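# Spread the towel lengthwise beside the basket, flat and clear

## Task

Lay the towel out flat on the table as a single layer, oriented so that, from the robot's point of view, its long edges run straight away toward the far side of the table. Keep it at least a finger's width in from the table edge, at least two fingers' width from the basket's rim, and more than a hand's width from the column of either arm. The basket must stay upright with all of its base on the table, end up no more than three fingers' width from its starting spot, and keep roughly its original heading. At the end, release the towel and move the grippers away; anything that stays in place only because the robot holds it does not count.

## Robot and tools

Robot: two 6-joint arms, left_arm and right_arm, each with a parallel two-finger gripper. Shared scene frame: origin on the table top midway between the arms, +x pointing out over the table (away from the robot), +z up, and left_arm on the +y side. The names left and right do not refer to image sides. Arm roots: left_arm at (+0.036, +0.342, 0) m, right_arm at (+0.011, -0.345, 0) m. Joint ranges in rad, base to hand: waist -2.618 to 3.054, shoulder 0.000 to 3.142, elbow 0.000 to 3.142, wrist pitch -1.571 to 1.571, wrist yaw -1.571 to 1.571, wrist roll -2.094 to 2.094. Elbows stop slightly before full extension.

Gripper axes: the fingers extend along the gripper's +z and close along its y. The reported end_effector_position is the pinch point roughly 1 cm behind the fingertips. Reported positions may be off, more so when an arm reaches far.

execute_actions(actions): actions is a list of up to 15 actions; an empty list only returns the current state and images. Each action is a table of up to 15 rows, one row per 1/30 s control step; if fewer than 15 rows, the last row is repeated. Every row has 14 numbers in [-1, 1], always for both arms: dx, dy, dz, rx, ry, rz, opening for left_arm, then the same seven for right_arm. dx to rz are an offset, not a pose: a target relative to where that gripper was measured when the action began (for a call's first action, the pose in the latest result), expressed in the gripper's own axes. Each row is relative to that same start, not to the row before. Scale: 1.0 equals 0.6 m of translation or 180 degrees of rotation; rx, ry, rz form a single rotation vector. opening is absolute: +1 fully open (0.093 m), -1 closed.

move(target, speed, blocking): target is one 14-number row laid out as above, offsets in gripper axes from the pose in the most recent result that shows one. Each gripper travels a straight line toward its target, taking the shorter rotation; both paths finish together, lasting 0.5 to 10 s and cut off at 10 s. speed is the path top speed in m/s, 0.002 to 0.5 (default 0.25); rotation is capped at twice that in rad/s. The opening is sent when the move begins. Paths ignore obstacles and the other arm; grippers may lag, wander or overshoot speed, especially near full reach. Faster contact hits harder, and aiming further past a contact presses harder. With blocking=false the result arrives after 0.5 s while motion continues; you must call wait or stop before any new execute_actions or move. The result adds a move: line with the outcome (done, off_target, moving, held, fault) and any limits (paced = the sent pose was clipped; held = a check blocked some steps, after which the arm may jump faster), plus each gripper's remaining distance from its target. If only one arm is named, the other finished.

wait(seconds): 0 to 10; lets time pass with last commands held; returns early when a running move ends. stop(): brakes a running move (needs room; fingers keep moving). zoom_image(camera, region): camera is cam_high, cam_low, cam_left_wrist or cam_right_wrist; region [x0, y0, x1, y1] in pixels from the top-left, at most 504 by 504. read_manual(section): licence text only, no motion. finished_scene(scene): ends the current scene, given its number; irreversible, and the goal must already hold stably.

Controller behaviour: each control step limits the commanded pose to 70 mm and 16 degrees from the measured one, so large offsets take several actions; after an action the arm goes at most to its last clipped pose, so send the remainder next. Joint friction may leave the gripper up to about 31 mm short, and smaller commands may not move it at all. Position is favoured over orientation when both cannot be met. Hand target lines show where each gripper is currently being driven; a pose unreachable line means the clearance check altered or blocked that arm's command. To keep an arm still, send the offset back to its desired pose in your first call, then zeros; always send the opening it should keep.

Gripping: grip_measured is the gripper motor's position on the opening scale. Pads touch at about -0.94, and each mm of object width adds about 0.0208; each gripper has its own fixed reading bias up to 0.02. Sending a number below the object's width reading squeezes harder, up to roughly 50 to 62 N per pad (less for parts thinner than about 5 mm). Keep sending the closing value to hold. The last entry of each arm's Joint positions is the opening in metres, valid only while nothing blocks the fingers. A held part may occasionally be pulled briefly.

Cameras: all four are 504x504, with calibration (K, distortion, T_world_to_cam) supplied; fixed cameras may be a few degrees and millimetres off, and wrist camera poses come from joint readings.

Avoid: knocking anything off the table (failure), arms striking or pressing each other, drops, slams and hard pushes. Motor heat from holding loads: a MOTOR HOT warning from 75 °C, a 10 s stop of that arm at 90 °C, and at 100 °C the arm goes limp and falls; these appear as OVER-TEMPERATURE FAULT lines. The robot keeps executing its last command between replies.

Each tool is called after "Emit:" as name(argument=value, ...) on one line, values as JSON.

## Session

Emit:
execute_actions(actions=[])

Scene clock: 0.00 s.
left_arm: end_effector_position=(+0.5351, +0.4008, +0.3890) grip_measured=+1.000 end_effector_quat_wxyz=(+0.704, +0.106, +0.697, -0.089) | right_arm: end_effector_position=(+0.3997, -0.1243, +0.2903) grip_measured=+1.000 end_effector_quat_wxyz=(+0.233, +0.070, +0.810, +0.534)
Joint positions: left_arm=[0.478 1.596 1.395 0.208 0.577 0.022 0.093] | right_arm=[ 0.22   1.511  1.272 -0.221 -0.765  0.914  0.093]
Joint velocities: left_arm=[0.012 0.012 0.002 0.037 0.022 0.037 0.   ] | right_arm=[-0.007 -0.012  0.007  0.007  0.066 -0.022  0.   ]
Motor temperatures (°C, as the motors report them): left_arm=[26 28 27 29 29 27] | right_arm=[26 25 29 28 26 28]
Hand target (left_arm): +0.535, +0.401, +0.389; +0.704, +0.106, +0.697, -0.089
Hand target (right_arm): +0.400, -0.124, +0.290; +0.233, +0.070, +0.810, +0.534

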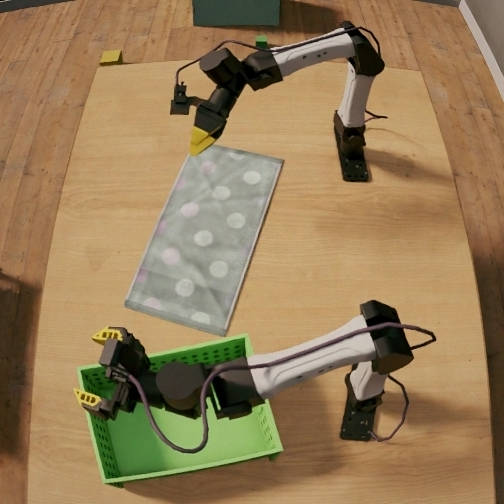

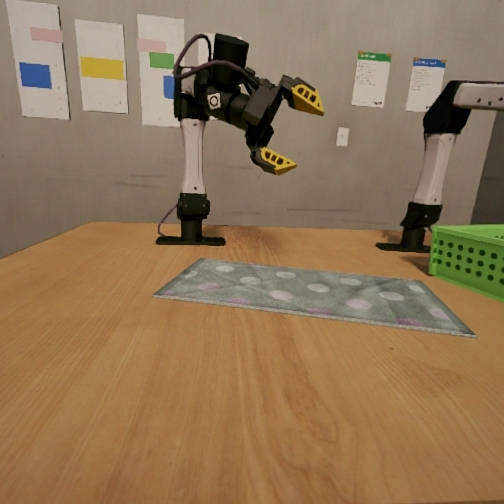

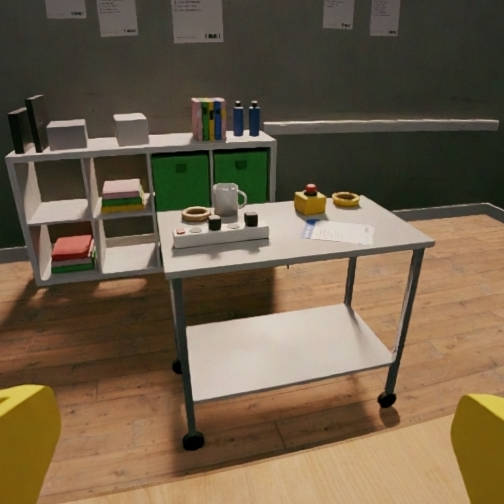

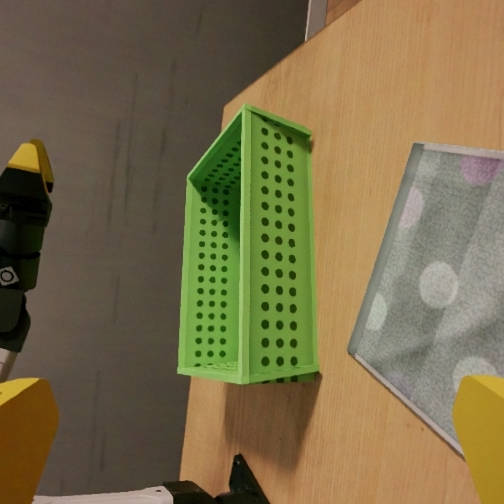

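Emit:
move(target=[0.386,-0.463,-0.22,0,0.5,0,1,0.221,-0.335,-0.26,0.363,0.158,-0.048,1])

Emit:
move(target=[0,0,0,0,0,0.4,1,0,0,0,0,0,0,1], speed=0.4)

Scene clock: 51.00 s.
left_arm: end_effector_position=(+0.3385, +0.1733, +0.1463) grip_measured=+1.000 end_effector_quat_wxyz=(+0.004, +0.133, +0.991, +0.001) | right_arm: end_effector_position=(+0.2496, -0.2901, +0.1168) grip_measured=+1.000 end_effector_quat_wxyz=(+0.007, +0.020, +1.000, +0.006)
Joint positions: left_arm=[-0.335  1.852  1.698 -1.41  -0.005 -0.246  0.093] | right_arm=[ 0.188  1.453  1.148 -1.248 -0.008  0.261  0.093]
Joint velocities: left_arm=[-0.017  0.027 -0.007 -0.066 -0.022 -0.037  0.   ] | right_arm=[-0.002 -0.012 -0.007  0.022  0.066  0.007  0.   ]
Motor temperatures (°C, as the motors report them): left_arm=[26 34 34 36 29 27] | right_arm=[26 31 35 33 26 28]
Hand target (left_arm): +0.338, +0.170, +0.151; +0.003, +0.130, +0.992, -0.004
Hand target (right_arm): +0.242, -0.291, +0.119; +0.007, +0.010, +1.000, +0.000
Off the commanded pose (left_arm): 0.005 m, 1 deg.
Off the commanded pose (right_arm): 0.010 m, 2 deg.
move: done
camera_calibration (this result's frames):
cam_left_wrist: T_world_to_cam=[[-0.24973, -0.968202, -0.0148504, 0.256954], [-0.888385, 0.222988, 0.401308, 0.238996], [-0.385236, 0.113412, -0.915823, 0.328512], [0, 0, 0, 1]] pos_world=[0.403044, 0.158233, 0.208763]
cam_right_wrist: T_world_to_cam=[[-0.0415659, -0.998986, -0.0173095, -0.281694], [-0.907639, 0.0305114, 0.418641, 0.223679], [-0.417688, 0.0331119, -0.907987, 0.303825], [0, 0, 0, 1]] pos_world=[0.318215, -0.298293, 0.177352]

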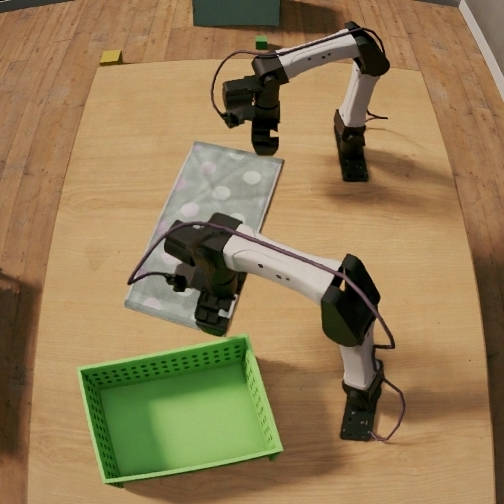

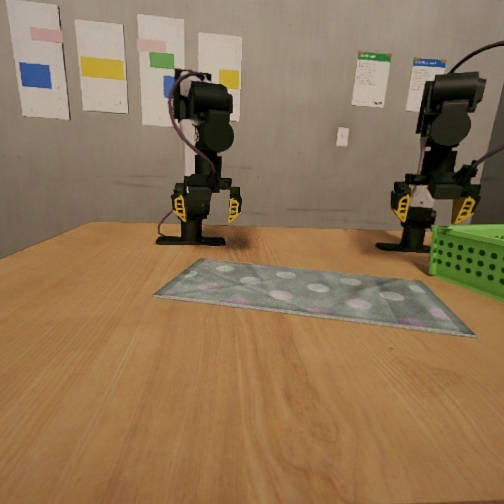

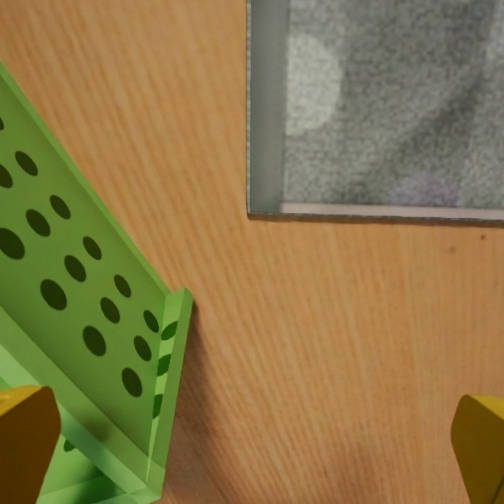

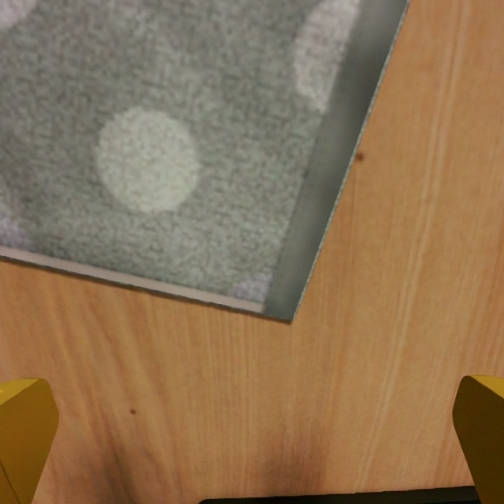

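Scene clock: 53.23 s.
left_arm: end_effector_position=(+0.3384, +0.1734, +0.1463) grip_measured=+1.000 end_effector_quat_wxyz=(+0.002, +0.686, +0.728, +0.003) | right_arm: end_effector_position=(+0.2496, -0.2901, +0.1168) grip_measured=+1.000 end_effector_quat_wxyz=(+0.007, +0.020, +1.000, +0.006)
Joint positions: left_arm=[-0.335  1.852  1.698 -1.41  -0.005  0.999  0.093] | right_arm=[ 0.188  1.453  1.148 -1.248 -0.008  0.261  0.093]
Joint velocities: left_arm=[-0.002  0.002 -0.002 -0.022  0.022  0.066  0.   ] | right_arm=[-0.002  0.007 -0.007 -0.066 -0.022 -0.007  0.   ]
Motor temperatures (°C, as the motors report them): left_arm=[26 34 34 35 29 27] | right_arm=[26 31 35 33 26 28]
Hand target (left_arm): +0.338, +0.173, +0.146; +0.002, +0.690, +0.724, +0.003
Hand target (right_arm): +0.250, -0.290, +0.117; +0.007, +0.020, +1.000, +0.006
Off the commanded pose (left_arm): 0.000 m, 1 deg.
Off the commanded pose (right_arm): 0.000 m, 0 deg.
move: done
camera_calibration (this result's frames):
cam_left_wrist: T_world_to_cam=[[-0.997079, -0.0737903, -0.0197293, 0.355502], [-0.0753888, 0.90919, 0.409501, -0.156359], [-0.0122795, 0.409792, -0.912096, 0.150342], [0, 0, 0, 1]] pos_world=[0.344522, 0.106784, 0.20817]
cam_right_wrist: T_world_to_cam=[[-0.0415659, -0.998986, -0.0173095, -0.281694], [-0.907639, 0.0305114, 0.418641, 0.223679], [-0.417688, 0.0331119, -0.907987, 0.303825], [0, 0, 0, 1]] pos_world=[0.318215, -0.298293, 0.177352]

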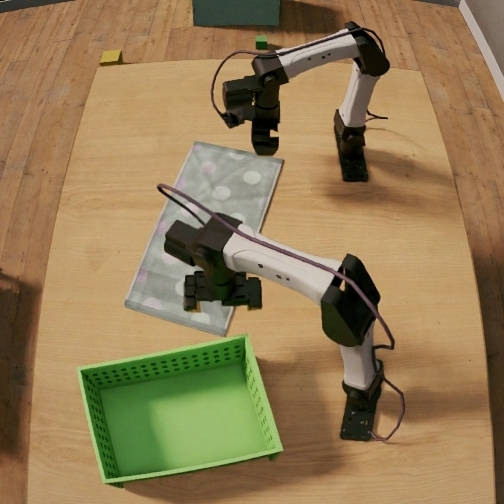

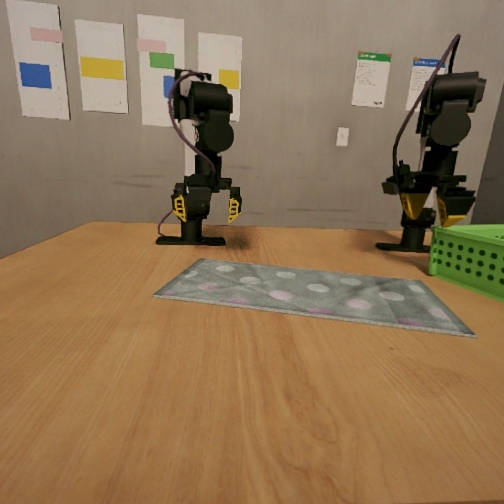

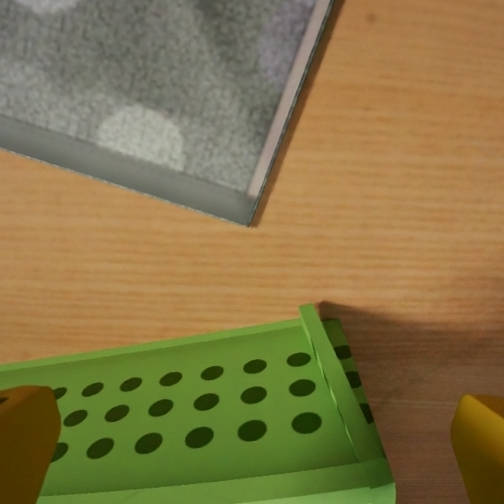

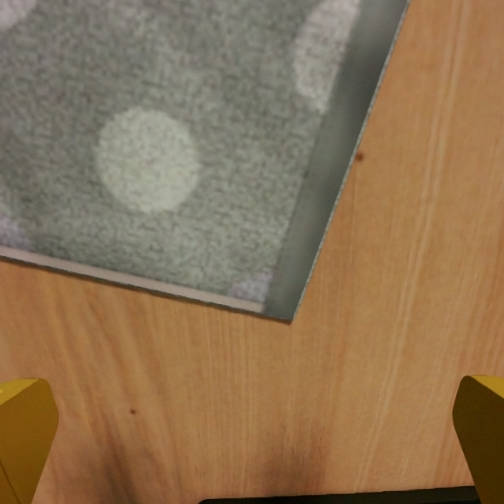

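Emit:
move(target=[-0.014,0.01,0.235,0,0,0,-0.1,0.057,-0.035,0.187,0,0,0,-0.1], speed=0.1)

Emit:
move(target=[0,0,0.01,0,0,0,-1,0,0,0.01,0,0,0,-1], speed=0.05)

Emit:
move(target=[-0.03,0,-0.2,0,0,0,-1,0,0,-0.2,0,0,0,-1], speed=0.1)

Scene clock: 67.80 s.
left_arm: end_effector_position=(+0.3429, +0.1713, +0.0180) grip_measured=-0.098 end_effector_quat_wxyz=(-0.005, +0.687, +0.727, +0.003) | right_arm: end_effector_position=(+0.2124, -0.3068, +0.0150) grip_measured=-0.098 end_effector_quat_wxyz=(-0.012, +0.018, +1.000, +0.007)
Joint positions: left_arm=[-0.335  1.96   1.324 -0.942 -0.008  1.001  0.04 ] | right_arm=[ 0.139  1.446  0.718 -0.863 -0.018  0.208  0.04 ]
Joint velocities: left_arm=[ 0.007 -0.012 -0.002 -0.022 -0.022  0.007 -0.001] | right_arm=[-0.012 -0.007 -0.012 -0.022 -0.022 -0.007 -0.   ]
Motor temperatures (°C, as the motors report them): left_arm=[26 35 33 33 29 27] | right_arm=[26 31 35 31 26 28]
Hand target (left_arm): +0.345, +0.169, +0.006; +0.002, +0.686, +0.728, +0.003
Hand target (right_arm): +0.217, -0.310, +0.005; +0.007, +0.021, +1.000, +0.005
Off the commanded pose (left_arm): 0.014 m, 1 deg.
Off the commanded pose (right_arm): 0.012 m, 2 deg.
move: off_target (left_arm, right_arm)
camera_calibration (this result's frames):
cam_left_wrist: T_world_to_cam=[[-0.997429, -0.0709925, -0.00974152, 0.356822], [-0.0685457, 0.905626, 0.418501, -0.103518], [-0.0208882, 0.418093, -0.908164, 0.035684], [0, 0, 0, 1]] pos_world=[0.349554, 0.104161, 0.0792052]
cam_right_wrist: T_world_to_cam=[[-0.0373027, -0.999125, -0.0189257, -0.302631], [-0.891394, 0.0247081, 0.452555, 0.227392], [-0.451691, 0.0337518, -0.891536, 0.203582], [0, 0, 0, 1]] pos_world=[0.283363, -0.314855, 0.0728661]

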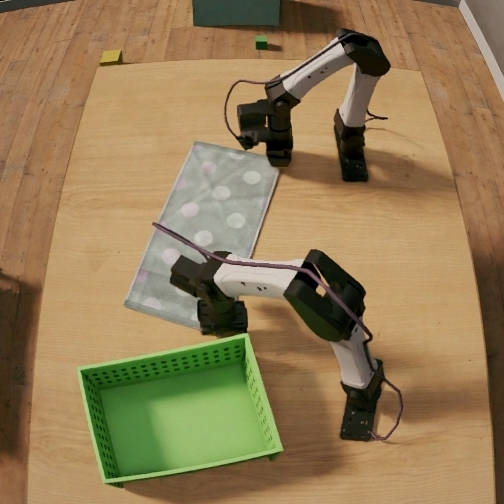

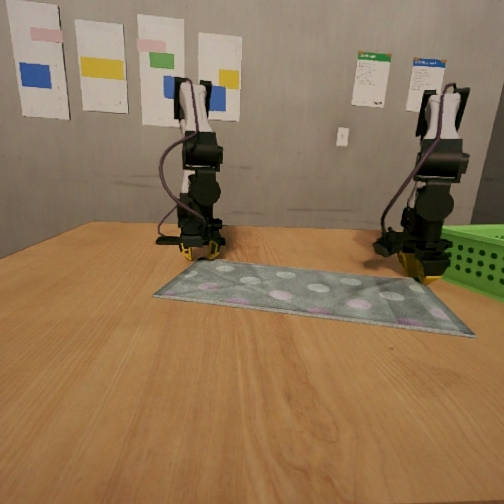

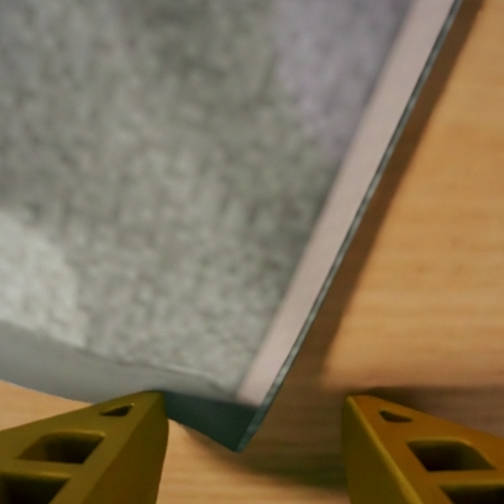

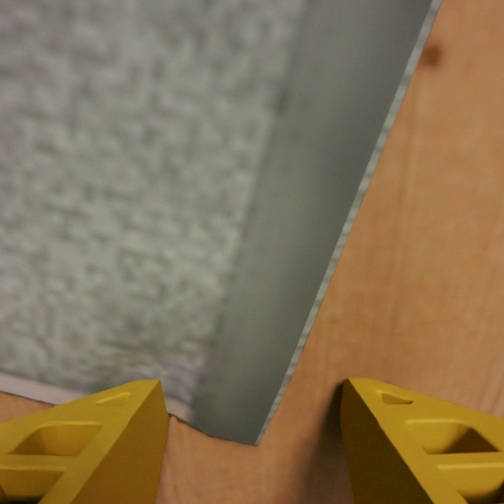

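Scene clock: 68.50 s.
left_arm: end_effector_position=(+0.3453, +0.1714, +0.0180) grip_measured=-0.986 end_effector_quat_wxyz=(-0.001, +0.687, +0.727, +0.007) | right_arm: end_effector_position=(+0.2119, -0.2997, +0.0153) grip_measured=-0.978 end_effector_quat_wxyz=(-0.014, +0.018, +0.999, +0.028)
Joint positions: left_arm=[-0.334  1.96   1.324 -0.933 -0.015  1.001  0.   ] | right_arm=[ 0.14   1.446  0.718 -0.86  -0.06   0.208  0.   ]
Joint velocities: left_arm=[ 0.007 -0.017 -0.002 -0.007 -0.007 -0.022  0.   ] | right_arm=[-0.022 -0.012 -0.002  0.037 -0.037 -0.022  0.   ]
Motor temperatures (°C, as the motors report them): left_arm=[26 35 33 33 29 27] | right_arm=[26 30 35 31 26 28]
Hand target (left_arm): +0.343, +0.172, +0.012; -0.005, +0.687, +0.727, +0.003
Hand target (right_arm): +0.212, -0.307, +0.009; -0.012, +0.018, +1.000, +0.008
Off the commanded pose (left_arm): 0.006 m, 1 deg.
Off the commanded pose (right_arm): 0.009 m, 2 deg.
move: done
camera_calibration (this result's frames):
cam_left_wrist: T_world_to_cam=[[-0.997246, -0.07133, -0.0203172, 0.35938], [-0.0732683, 0.904957, 0.419147, -0.101689], [-0.0115116, 0.419482, -0.907691, 0.0322248], [0, 0, 0, 1]] pos_world=[0.35131, 0.104141, 0.0791743]
cam_right_wrist: T_world_to_cam=[[-0.0374577, -0.997506, -0.059816, -0.294397], [-0.889549, 0.00601148, 0.456801, 0.220605], [-0.455302, 0.07032, -0.887556, 0.215015], [0, 0, 0, 1]] pos_world=[0.283109, -0.310109, 0.0724559]

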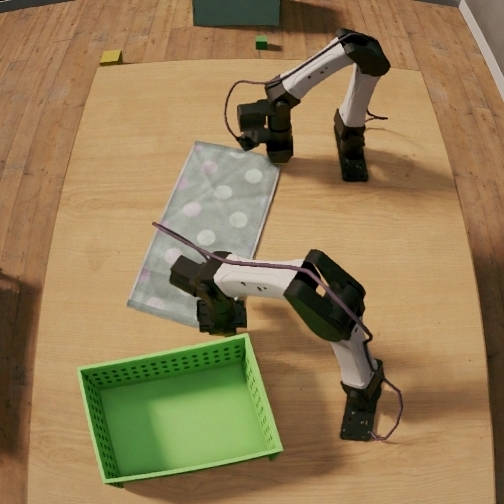

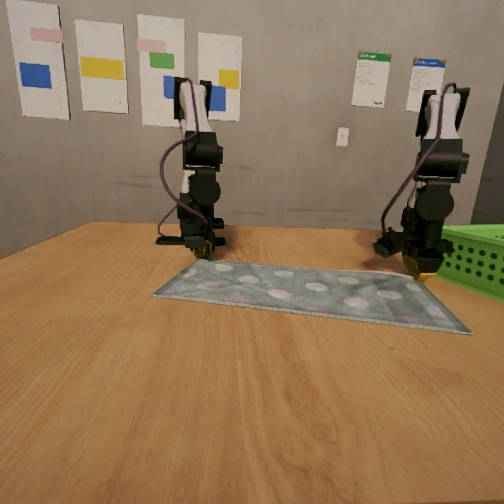

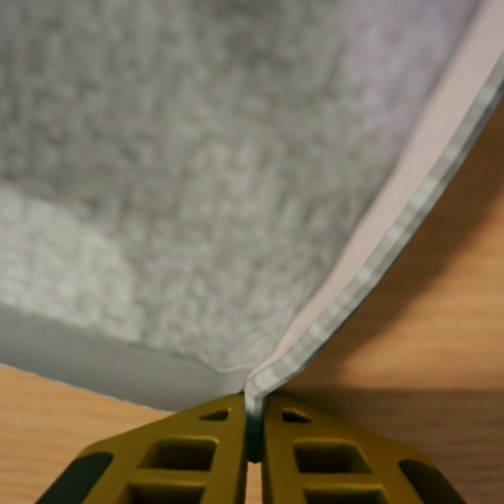

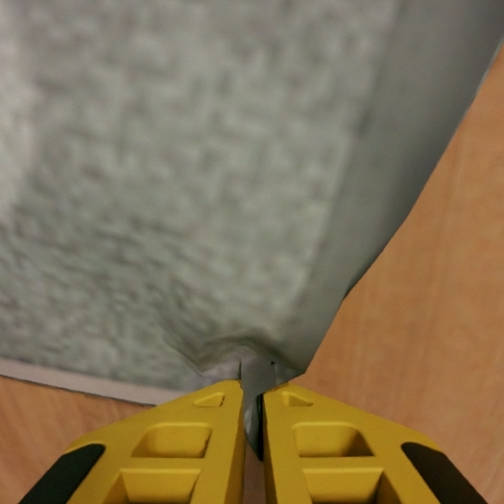

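Scene clock: 70.30 s.
left_arm: end_effector_position=(+0.3467, +0.1520, +0.1296) grip_measured=-0.986 end_effector_quat_wxyz=(-0.005, +0.688, +0.726, +0.006) | right_arm: end_effector_position=(+0.2146, -0.3013, +0.1250) grip_measured=-0.978 end_effector_quat_wxyz=(-0.026, +0.016, +0.999, +0.028)
Joint positions: left_arm=[-0.379  1.935  1.742 -1.385 -0.015  0.96   0.   ] | right_arm=[ 0.127  1.365  1.105 -1.353 -0.064  0.19   0.   ]
Joint velocities: left_arm=[-0.007  0.002 -0.007  0.007 -0.007 -0.007  0.   ] | right_arm=[-0.007  0.002 -0.032 -0.066  0.007  0.022  0.   ]
Motor temperatures (°C, as the motors report them): left_arm=[26 35 34 33 29 27] | right_arm=[26 31 35 31 26 28]
Hand target (left_arm): +0.345, +0.150, +0.137; -0.001, +0.687, +0.727, +0.006
Hand target (right_arm): +0.214, -0.305, +0.135; -0.014, +0.018, +0.999, +0.027
Off the commanded pose (left_arm): 0.008 m, 1 deg.
Off the commanded pose (right_arm): 0.011 m, 1 deg.
move: off_target (right_arm)
camera_calibration (this result's frames):
cam_left_wrist: T_world_to_cam=[[-0.997603, -0.0678286, -0.013672, 0.360337], [-0.0672273, 0.903396, 0.423505, -0.133217], [-0.0163745, 0.423409, -0.905791, 0.142497], [0, 0, 0, 1]] pos_world=[0.352851, 0.0844548, 0.190417]
cam_right_wrist: T_world_to_cam=[[-0.0345416, -0.997628, -0.0595365, -0.290079], [-0.877919, 0.0018227, 0.478805, 0.166321], [-0.477561, 0.0688069, -0.8759, 0.316553], [0, 0, 0, 1]] pos_world=[0.28717, -0.311475, 0.180363]

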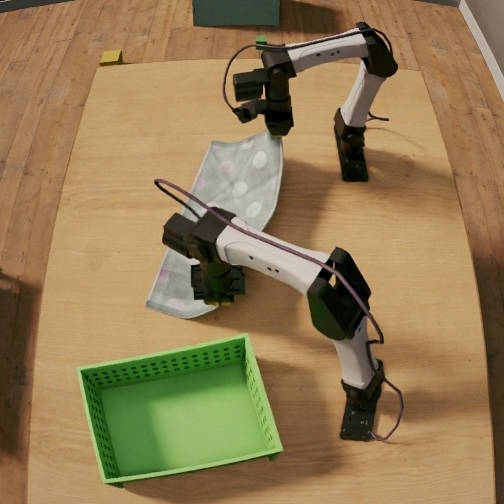

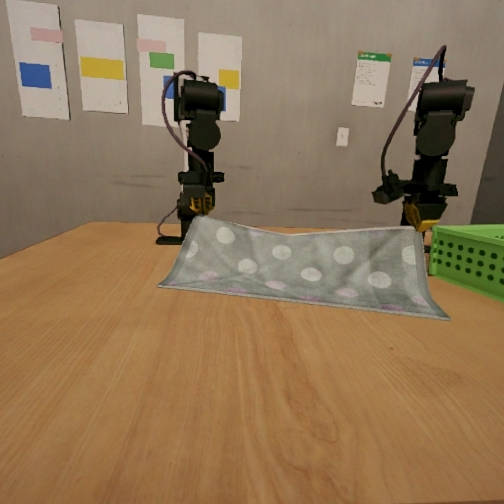

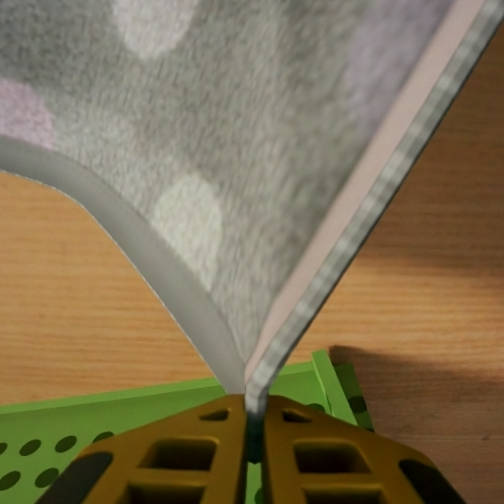

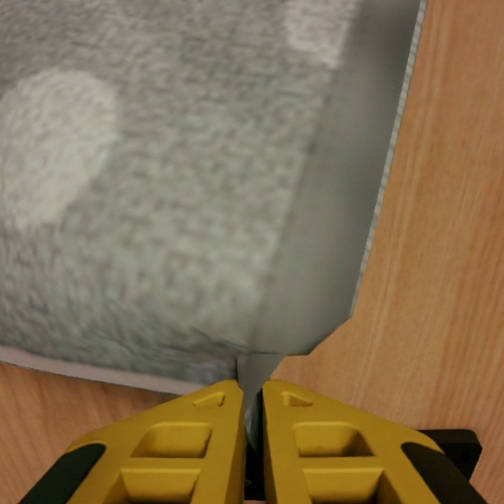

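Emit:
move(target=[-0.183,0.278,-0.217,0,0,0.2,-1,0.13,0.128,-0.225,0,0,0.2,-1], speed=0.12)

Scene clock: 81.87 s.
left_arm: end_effector_position=(+0.5095, +0.0506, +0.2495) grip_measured=-0.986 end_effector_quat_wxyz=(+0.264, +0.834, +0.459, +0.157) | right_arm: end_effector_position=(+0.1490, -0.2280, +0.2585) grip_measured=-0.979 end_effector_quat_wxyz=(+0.077, +0.322, +0.927, +0.175)
Joint positions: left_arm=[-0.379  2.413  2.845 -1.379 -0.015  1.583  0.   ] | right_arm=[ 0.605  1.028  1.394 -1.558 -0.07   1.32   0.   ]
Joint velocities: left_arm=[-0.017 -0.022 -0.027  0.007 -0.051  0.007  0.   ] | right_arm=[-0.007 -0.007 -0.017  0.007 -0.037  0.037  0.   ]
Motor temperatures (°C, as the motors report them): left_arm=[26 37 35 32 29 27] | right_arm=[26 31 35 30 26 28]
Hand target (left_arm): +0.517, +0.048, +0.257; +0.282, +0.830, +0.452, +0.169
Hand target (right_arm): +0.144, -0.230, +0.267; +0.082, +0.321, +0.925, +0.187
Off the commanded pose (left_arm): 0.013 m, 36 deg; orientation clipped at the last step of the last action.
Off the commanded pose (right_arm): 0.010 m, 22 deg; orientation clipped at the last step of the last action.
elbow stopped short (left arm): the move would have taken joint 3 (elbow) straighter than the controller allows; a more bent joint 3 avoids this.
joint sent to its limit (right arm) — the command would take joint 4 (wrist pitch) past its lower limit, so that joint was sent only as far as its limit.
move: off_target (left_arm, right_arm); limits=paced
camera_calibration (this result's frames):
cam_left_wrist: T_world_to_cam=[[-0.684629, 0.423536, -0.593212, 0.477789], [0.265252, 0.902821, 0.338459, -0.229578], [0.678914, 0.0743684, -0.730442, -0.0836485], [0, 0, 0, 1]] pos_world=[0.444794, 0.0111282, 0.300033]
cam_right_wrist: T_world_to_cam=[[-0.569875, -0.729024, -0.379166, 0.0123734], [-0.815117, 0.443084, 0.373177, 0.163268], [-0.104053, 0.521728, -0.846742, 0.437233], [0, 0, 0, 1]] pos_world=[0.185629, -0.291438, 0.313987]

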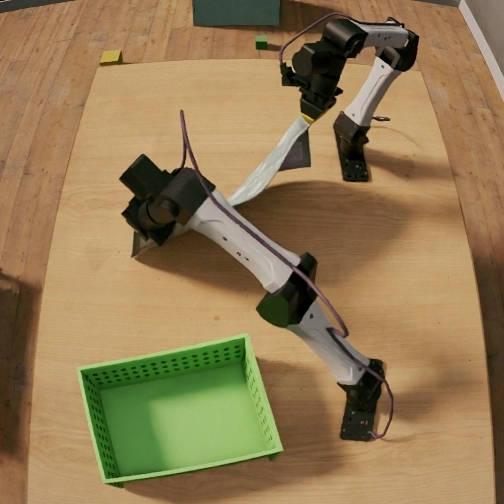

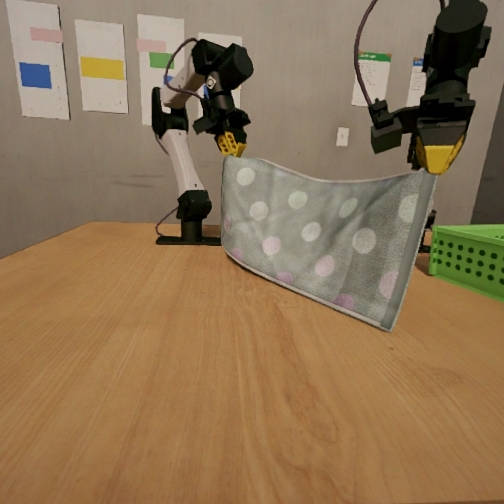

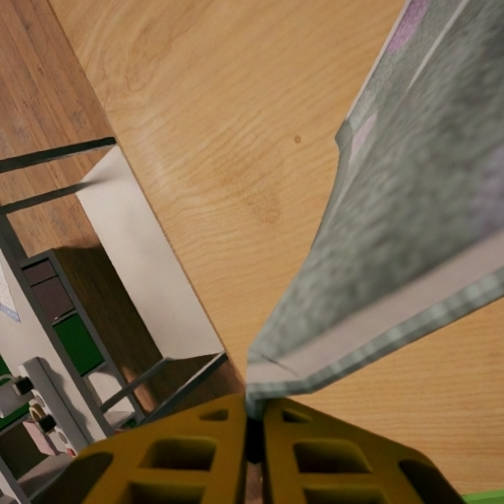

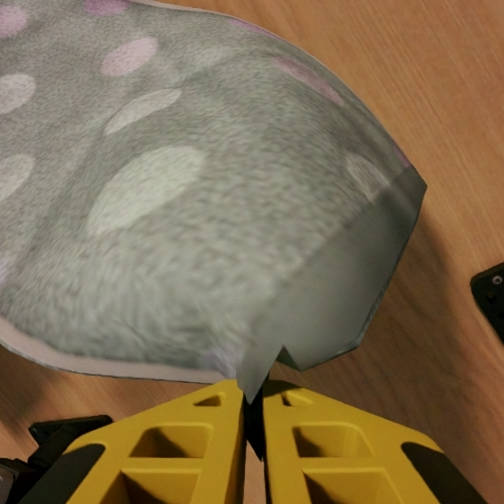

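Emit:
move(target=[-0.188,0.055,0.057,-0.11,0,0.05,-1,0.345,0.048,0.043,0,0,0,-1], speed=0.1)

Scene clock: 98.63 s.
left_arm: end_effector_position=(+0.4885, -0.0691, +0.2245) grip_measured=-0.986 end_effector_quat_wxyz=(+0.376, +0.820, +0.362, +0.237) | right_arm: end_effector_position=(+0.0148, -0.0843, +0.2318) grip_measured=-0.978 end_effector_quat_wxyz=(+0.027, +0.232, +0.961, +0.150)
Joint positions: left_arm=[-0.601  2.185  2.115 -0.589 -0.149  1.603  0.   ] | right_arm=[ 1.615  1.343  1.48  -1.435  0.142  2.101  0.   ]
Joint velocities: left_arm=[-0.002  0.012  0.022  0.051 -0.007  0.037  0.   ] | right_arm=[ 0.002 -0.022 -0.007 -0.022 -0.022 -0.066  0.   ]
Motor temperatures (°C, as the motors report them): left_arm=[26 41 35 35 29 27] | right_arm=[26 29 36 31 26 28]
Hand target (left_arm): +0.489, -0.069, +0.238; +0.390, +0.811, +0.358, +0.251
Hand target (right_arm): +0.009, -0.074, +0.236; +0.016, +0.229, +0.959, +0.163
Off the commanded pose (left_arm): 0.014 m, 3 deg.
Off the commanded pose (right_arm): 0.016 m, 13 deg.
joint sent to its limit (right arm) — the command would take joint 6 (wrist roll) past its upper limit, so that joint was sent only as far as its limit.
move: off_target (left_arm, right_arm)
camera_calibration (this result's frames):
cam_left_wrist: T_world_to_cam=[[-0.417187, 0.43931, -0.795589, 0.415189], [0.29344, 0.893634, 0.339577, -0.12213], [0.860144, -0.0917903, -0.501724, -0.230142], [0, 0, 0, 1]] pos_world=[0.407005, -0.0943824, 0.256325]
cam_right_wrist: T_world_to_cam=[[-0.436937, -0.845768, -0.306206, 0.00187003], [-0.856933, 0.287926, 0.42751, -0.024896], [-0.27341, 0.449193, -0.850572, 0.322909], [0, 0, 0, 1]] pos_world=[0.0677693, -0.136299, 0.285873]

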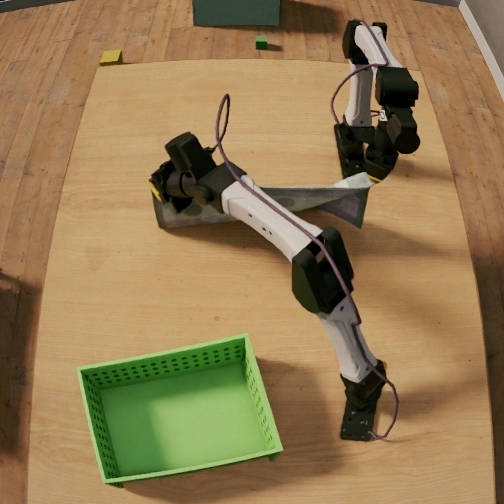

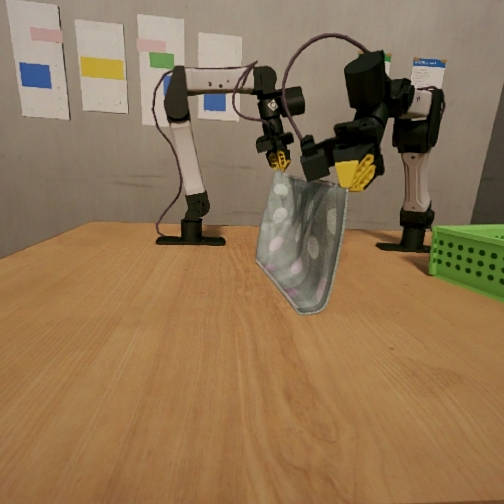

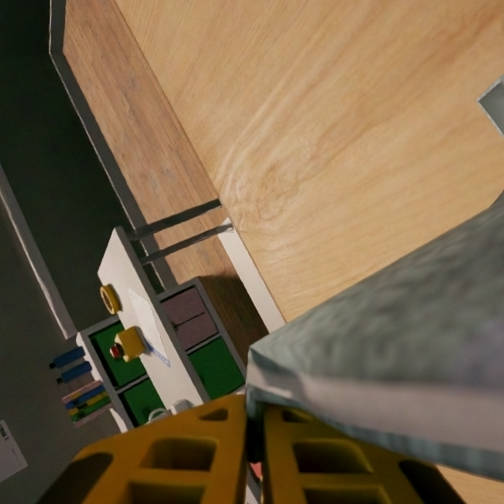

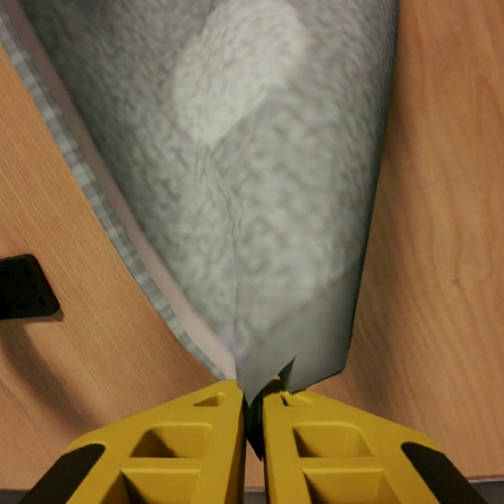

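Emit:
move(target=[0.112,-0.13,-0.012,0,0,0,-1,0.093,0.113,0.137,0,0,0,-1], speed=0.1)

Emit:
move(target=[0.112,-0.28,0.07,0.11,0,0.1,-1,0.078,0.08,0.288,0,0,0,-1], speed=0.08)

Scene clock: 112.10 s.
left_arm: end_effector_position=(+0.4902, +0.0216, +0.1637) grip_measured=-0.986 end_effector_quat_wxyz=(+0.356, +0.828, +0.367, +0.228) | right_arm: end_effector_position=(+0.0077, +0.0094, +0.1694) grip_measured=-0.978 end_effector_quat_wxyz=(+0.033, +0.231, +0.963, +0.133)
Joint positions: left_arm=[-0.447  1.963  1.571 -0.305 -0.032  1.696  0.   ] | right_arm=[ 1.615  1.672  1.541 -1.204  0.143  2.101  0.   ]
Joint velocities: left_arm=[-0.002  0.012 -0.012 -0.037 -0.037 -0.007  0.   ] | right_arm=[ 0.002 -0.012  0.007  0.081 -0.037  0.022  0.   ]
Motor temperatures (°C, as the motors report them): left_arm=[26 46 35 37 29 27] | right_arm=[26 29 37 31 26 28]
Hand target (left_arm): +0.493, +0.022, +0.177; +0.375, +0.820, +0.361, +0.239
Hand target (right_arm): +0.004, +0.021, +0.174; +0.027, +0.231, +0.961, +0.150
Off the commanded pose (left_arm): 0.012 m, 3 deg.
Off the commanded pose (right_arm): 0.013 m, 2 deg.
move: off_target (left_arm, right_arm)
camera_calibration (this result's frames):
cam_left_wrist: T_world_to_cam=[[-0.447633, 0.45998, -0.76684, 0.337505], [0.301472, 0.884978, 0.354863, -0.189282], [0.841867, -0.0723327, -0.534816, -0.239781], [0, 0, 0, 1]] pos_world=[0.410005, -0.00507946, 0.197743]
cam_right_wrist: T_world_to_cam=[[-0.436077, -0.856569, -0.275912, 0.0538793], [-0.858265, 0.303676, 0.413718, -0.0291479], [-0.27059, 0.417218, -0.867589, 0.229007], [0, 0, 0, 1]] pos_world=[0.060446, -0.040543, 0.225609]

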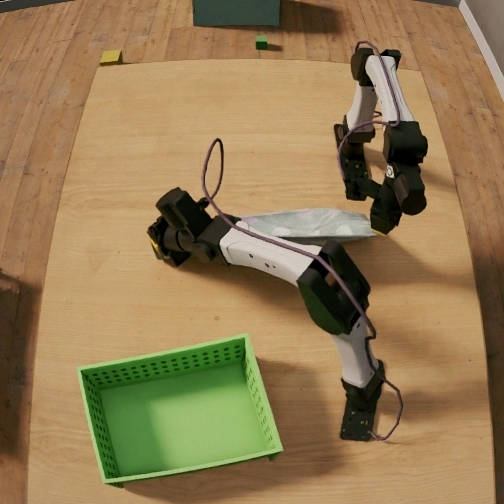

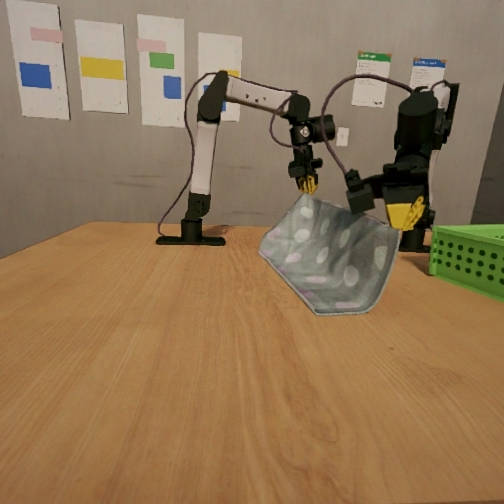

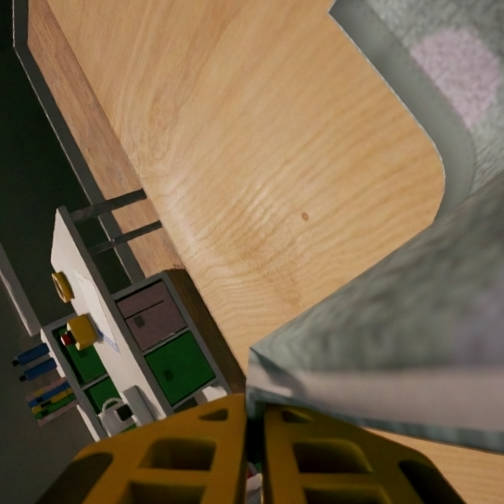

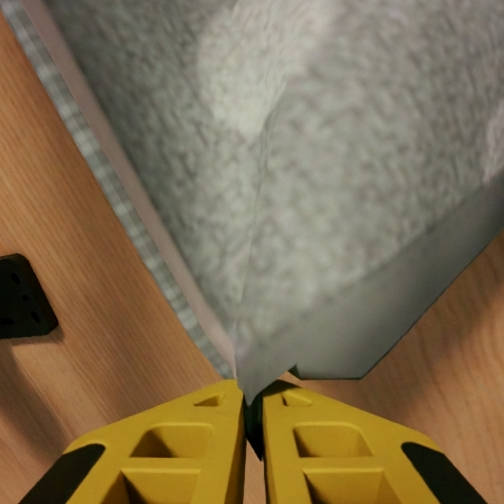

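Scene clock: 115.33 s.
left_arm: end_effector_position=(+0.4845, +0.1273, +0.0327) grip_measured=-0.986 end_effector_quat_wxyz=(+0.186, +0.914, +0.288, +0.215) | right_arm: end_effector_position=(+0.0068, +0.0986, +0.0223) grip_measured=-0.978 end_effector_quat_wxyz=(+0.039, +0.229, +0.965, +0.119)
Joint positions: left_arm=[-0.278  2.041  1.337 -0.291 -0.028  2.083  0.   ] | right_arm=[ 1.601  2.109  1.536 -0.792  0.143  2.086  0.   ]
Joint velocities: left_arm=[ 0.002  0.007  0.002 -0.066  0.037 -0.007  0.   ] | right_arm=[-0.007 -0.002 -0.002  0.066 -0.022 -0.051  0.   ]
Motor temperatures (°C, as the motors report them): left_arm=[26 45 35 37 29 27] | right_arm=[26 29 37 31 26 28]
Hand target (left_arm): +0.483, +0.138, +0.019; +0.168, +0.917, +0.292, +0.216
Hand target (right_arm): +0.010, +0.113, +0.015; +0.033, +0.231, +0.963, +0.133
Off the commanded pose (left_arm): 0.018 m, 3 deg.
Off the commanded pose (right_arm): 0.016 m, 2 deg.
joint sent to its limit (left arm) — the command would take joint 6 (wrist roll) past its upper limit, so that joint was sent only as far as its limit.
move: off_target (left_arm, right_arm)
camera_calibration (this result's frames):
cam_left_wrist: T_world_to_cam=[[-0.451534, 0.754085, -0.476942, 0.140792], [0.463942, 0.655018, 0.596414, -0.292044], [0.762152, 0.0480277, -0.645614, -0.270506], [0, 0, 0, 1]] pos_world=[0.40523, 0.0981165, 0.0666859]
cam_right_wrist: T_world_to_cam=[[-0.433744, -0.865196, -0.251598, 0.089544], [-0.860907, 0.315539, 0.399091, 0.00309034], [-0.265903, 0.389706, -0.881717, 0.0669524], [0, 0, 0, 1]] pos_world=[0.0593025, 0.0504062, 0.0803288]

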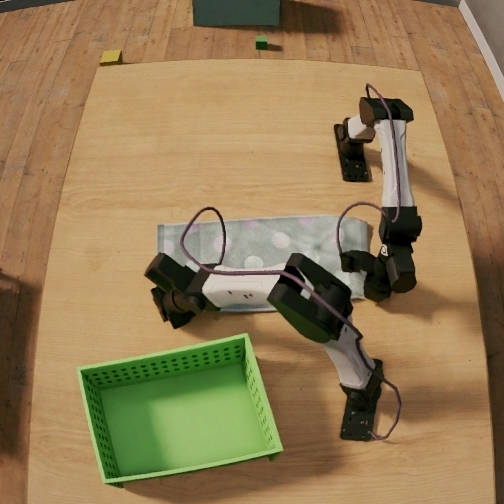

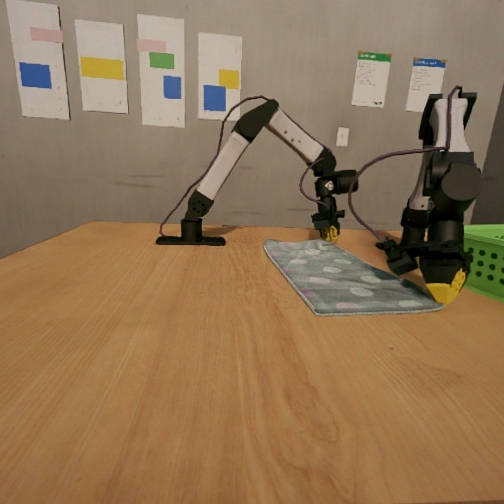

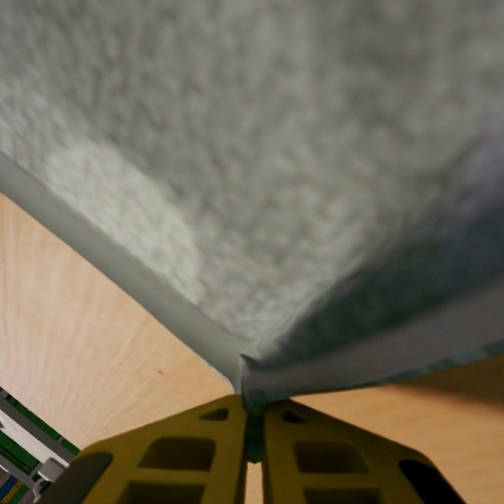

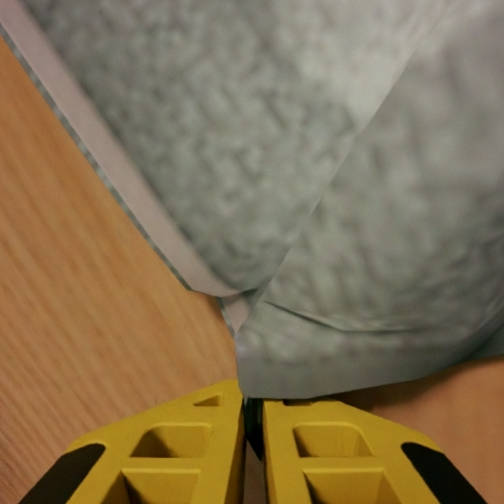

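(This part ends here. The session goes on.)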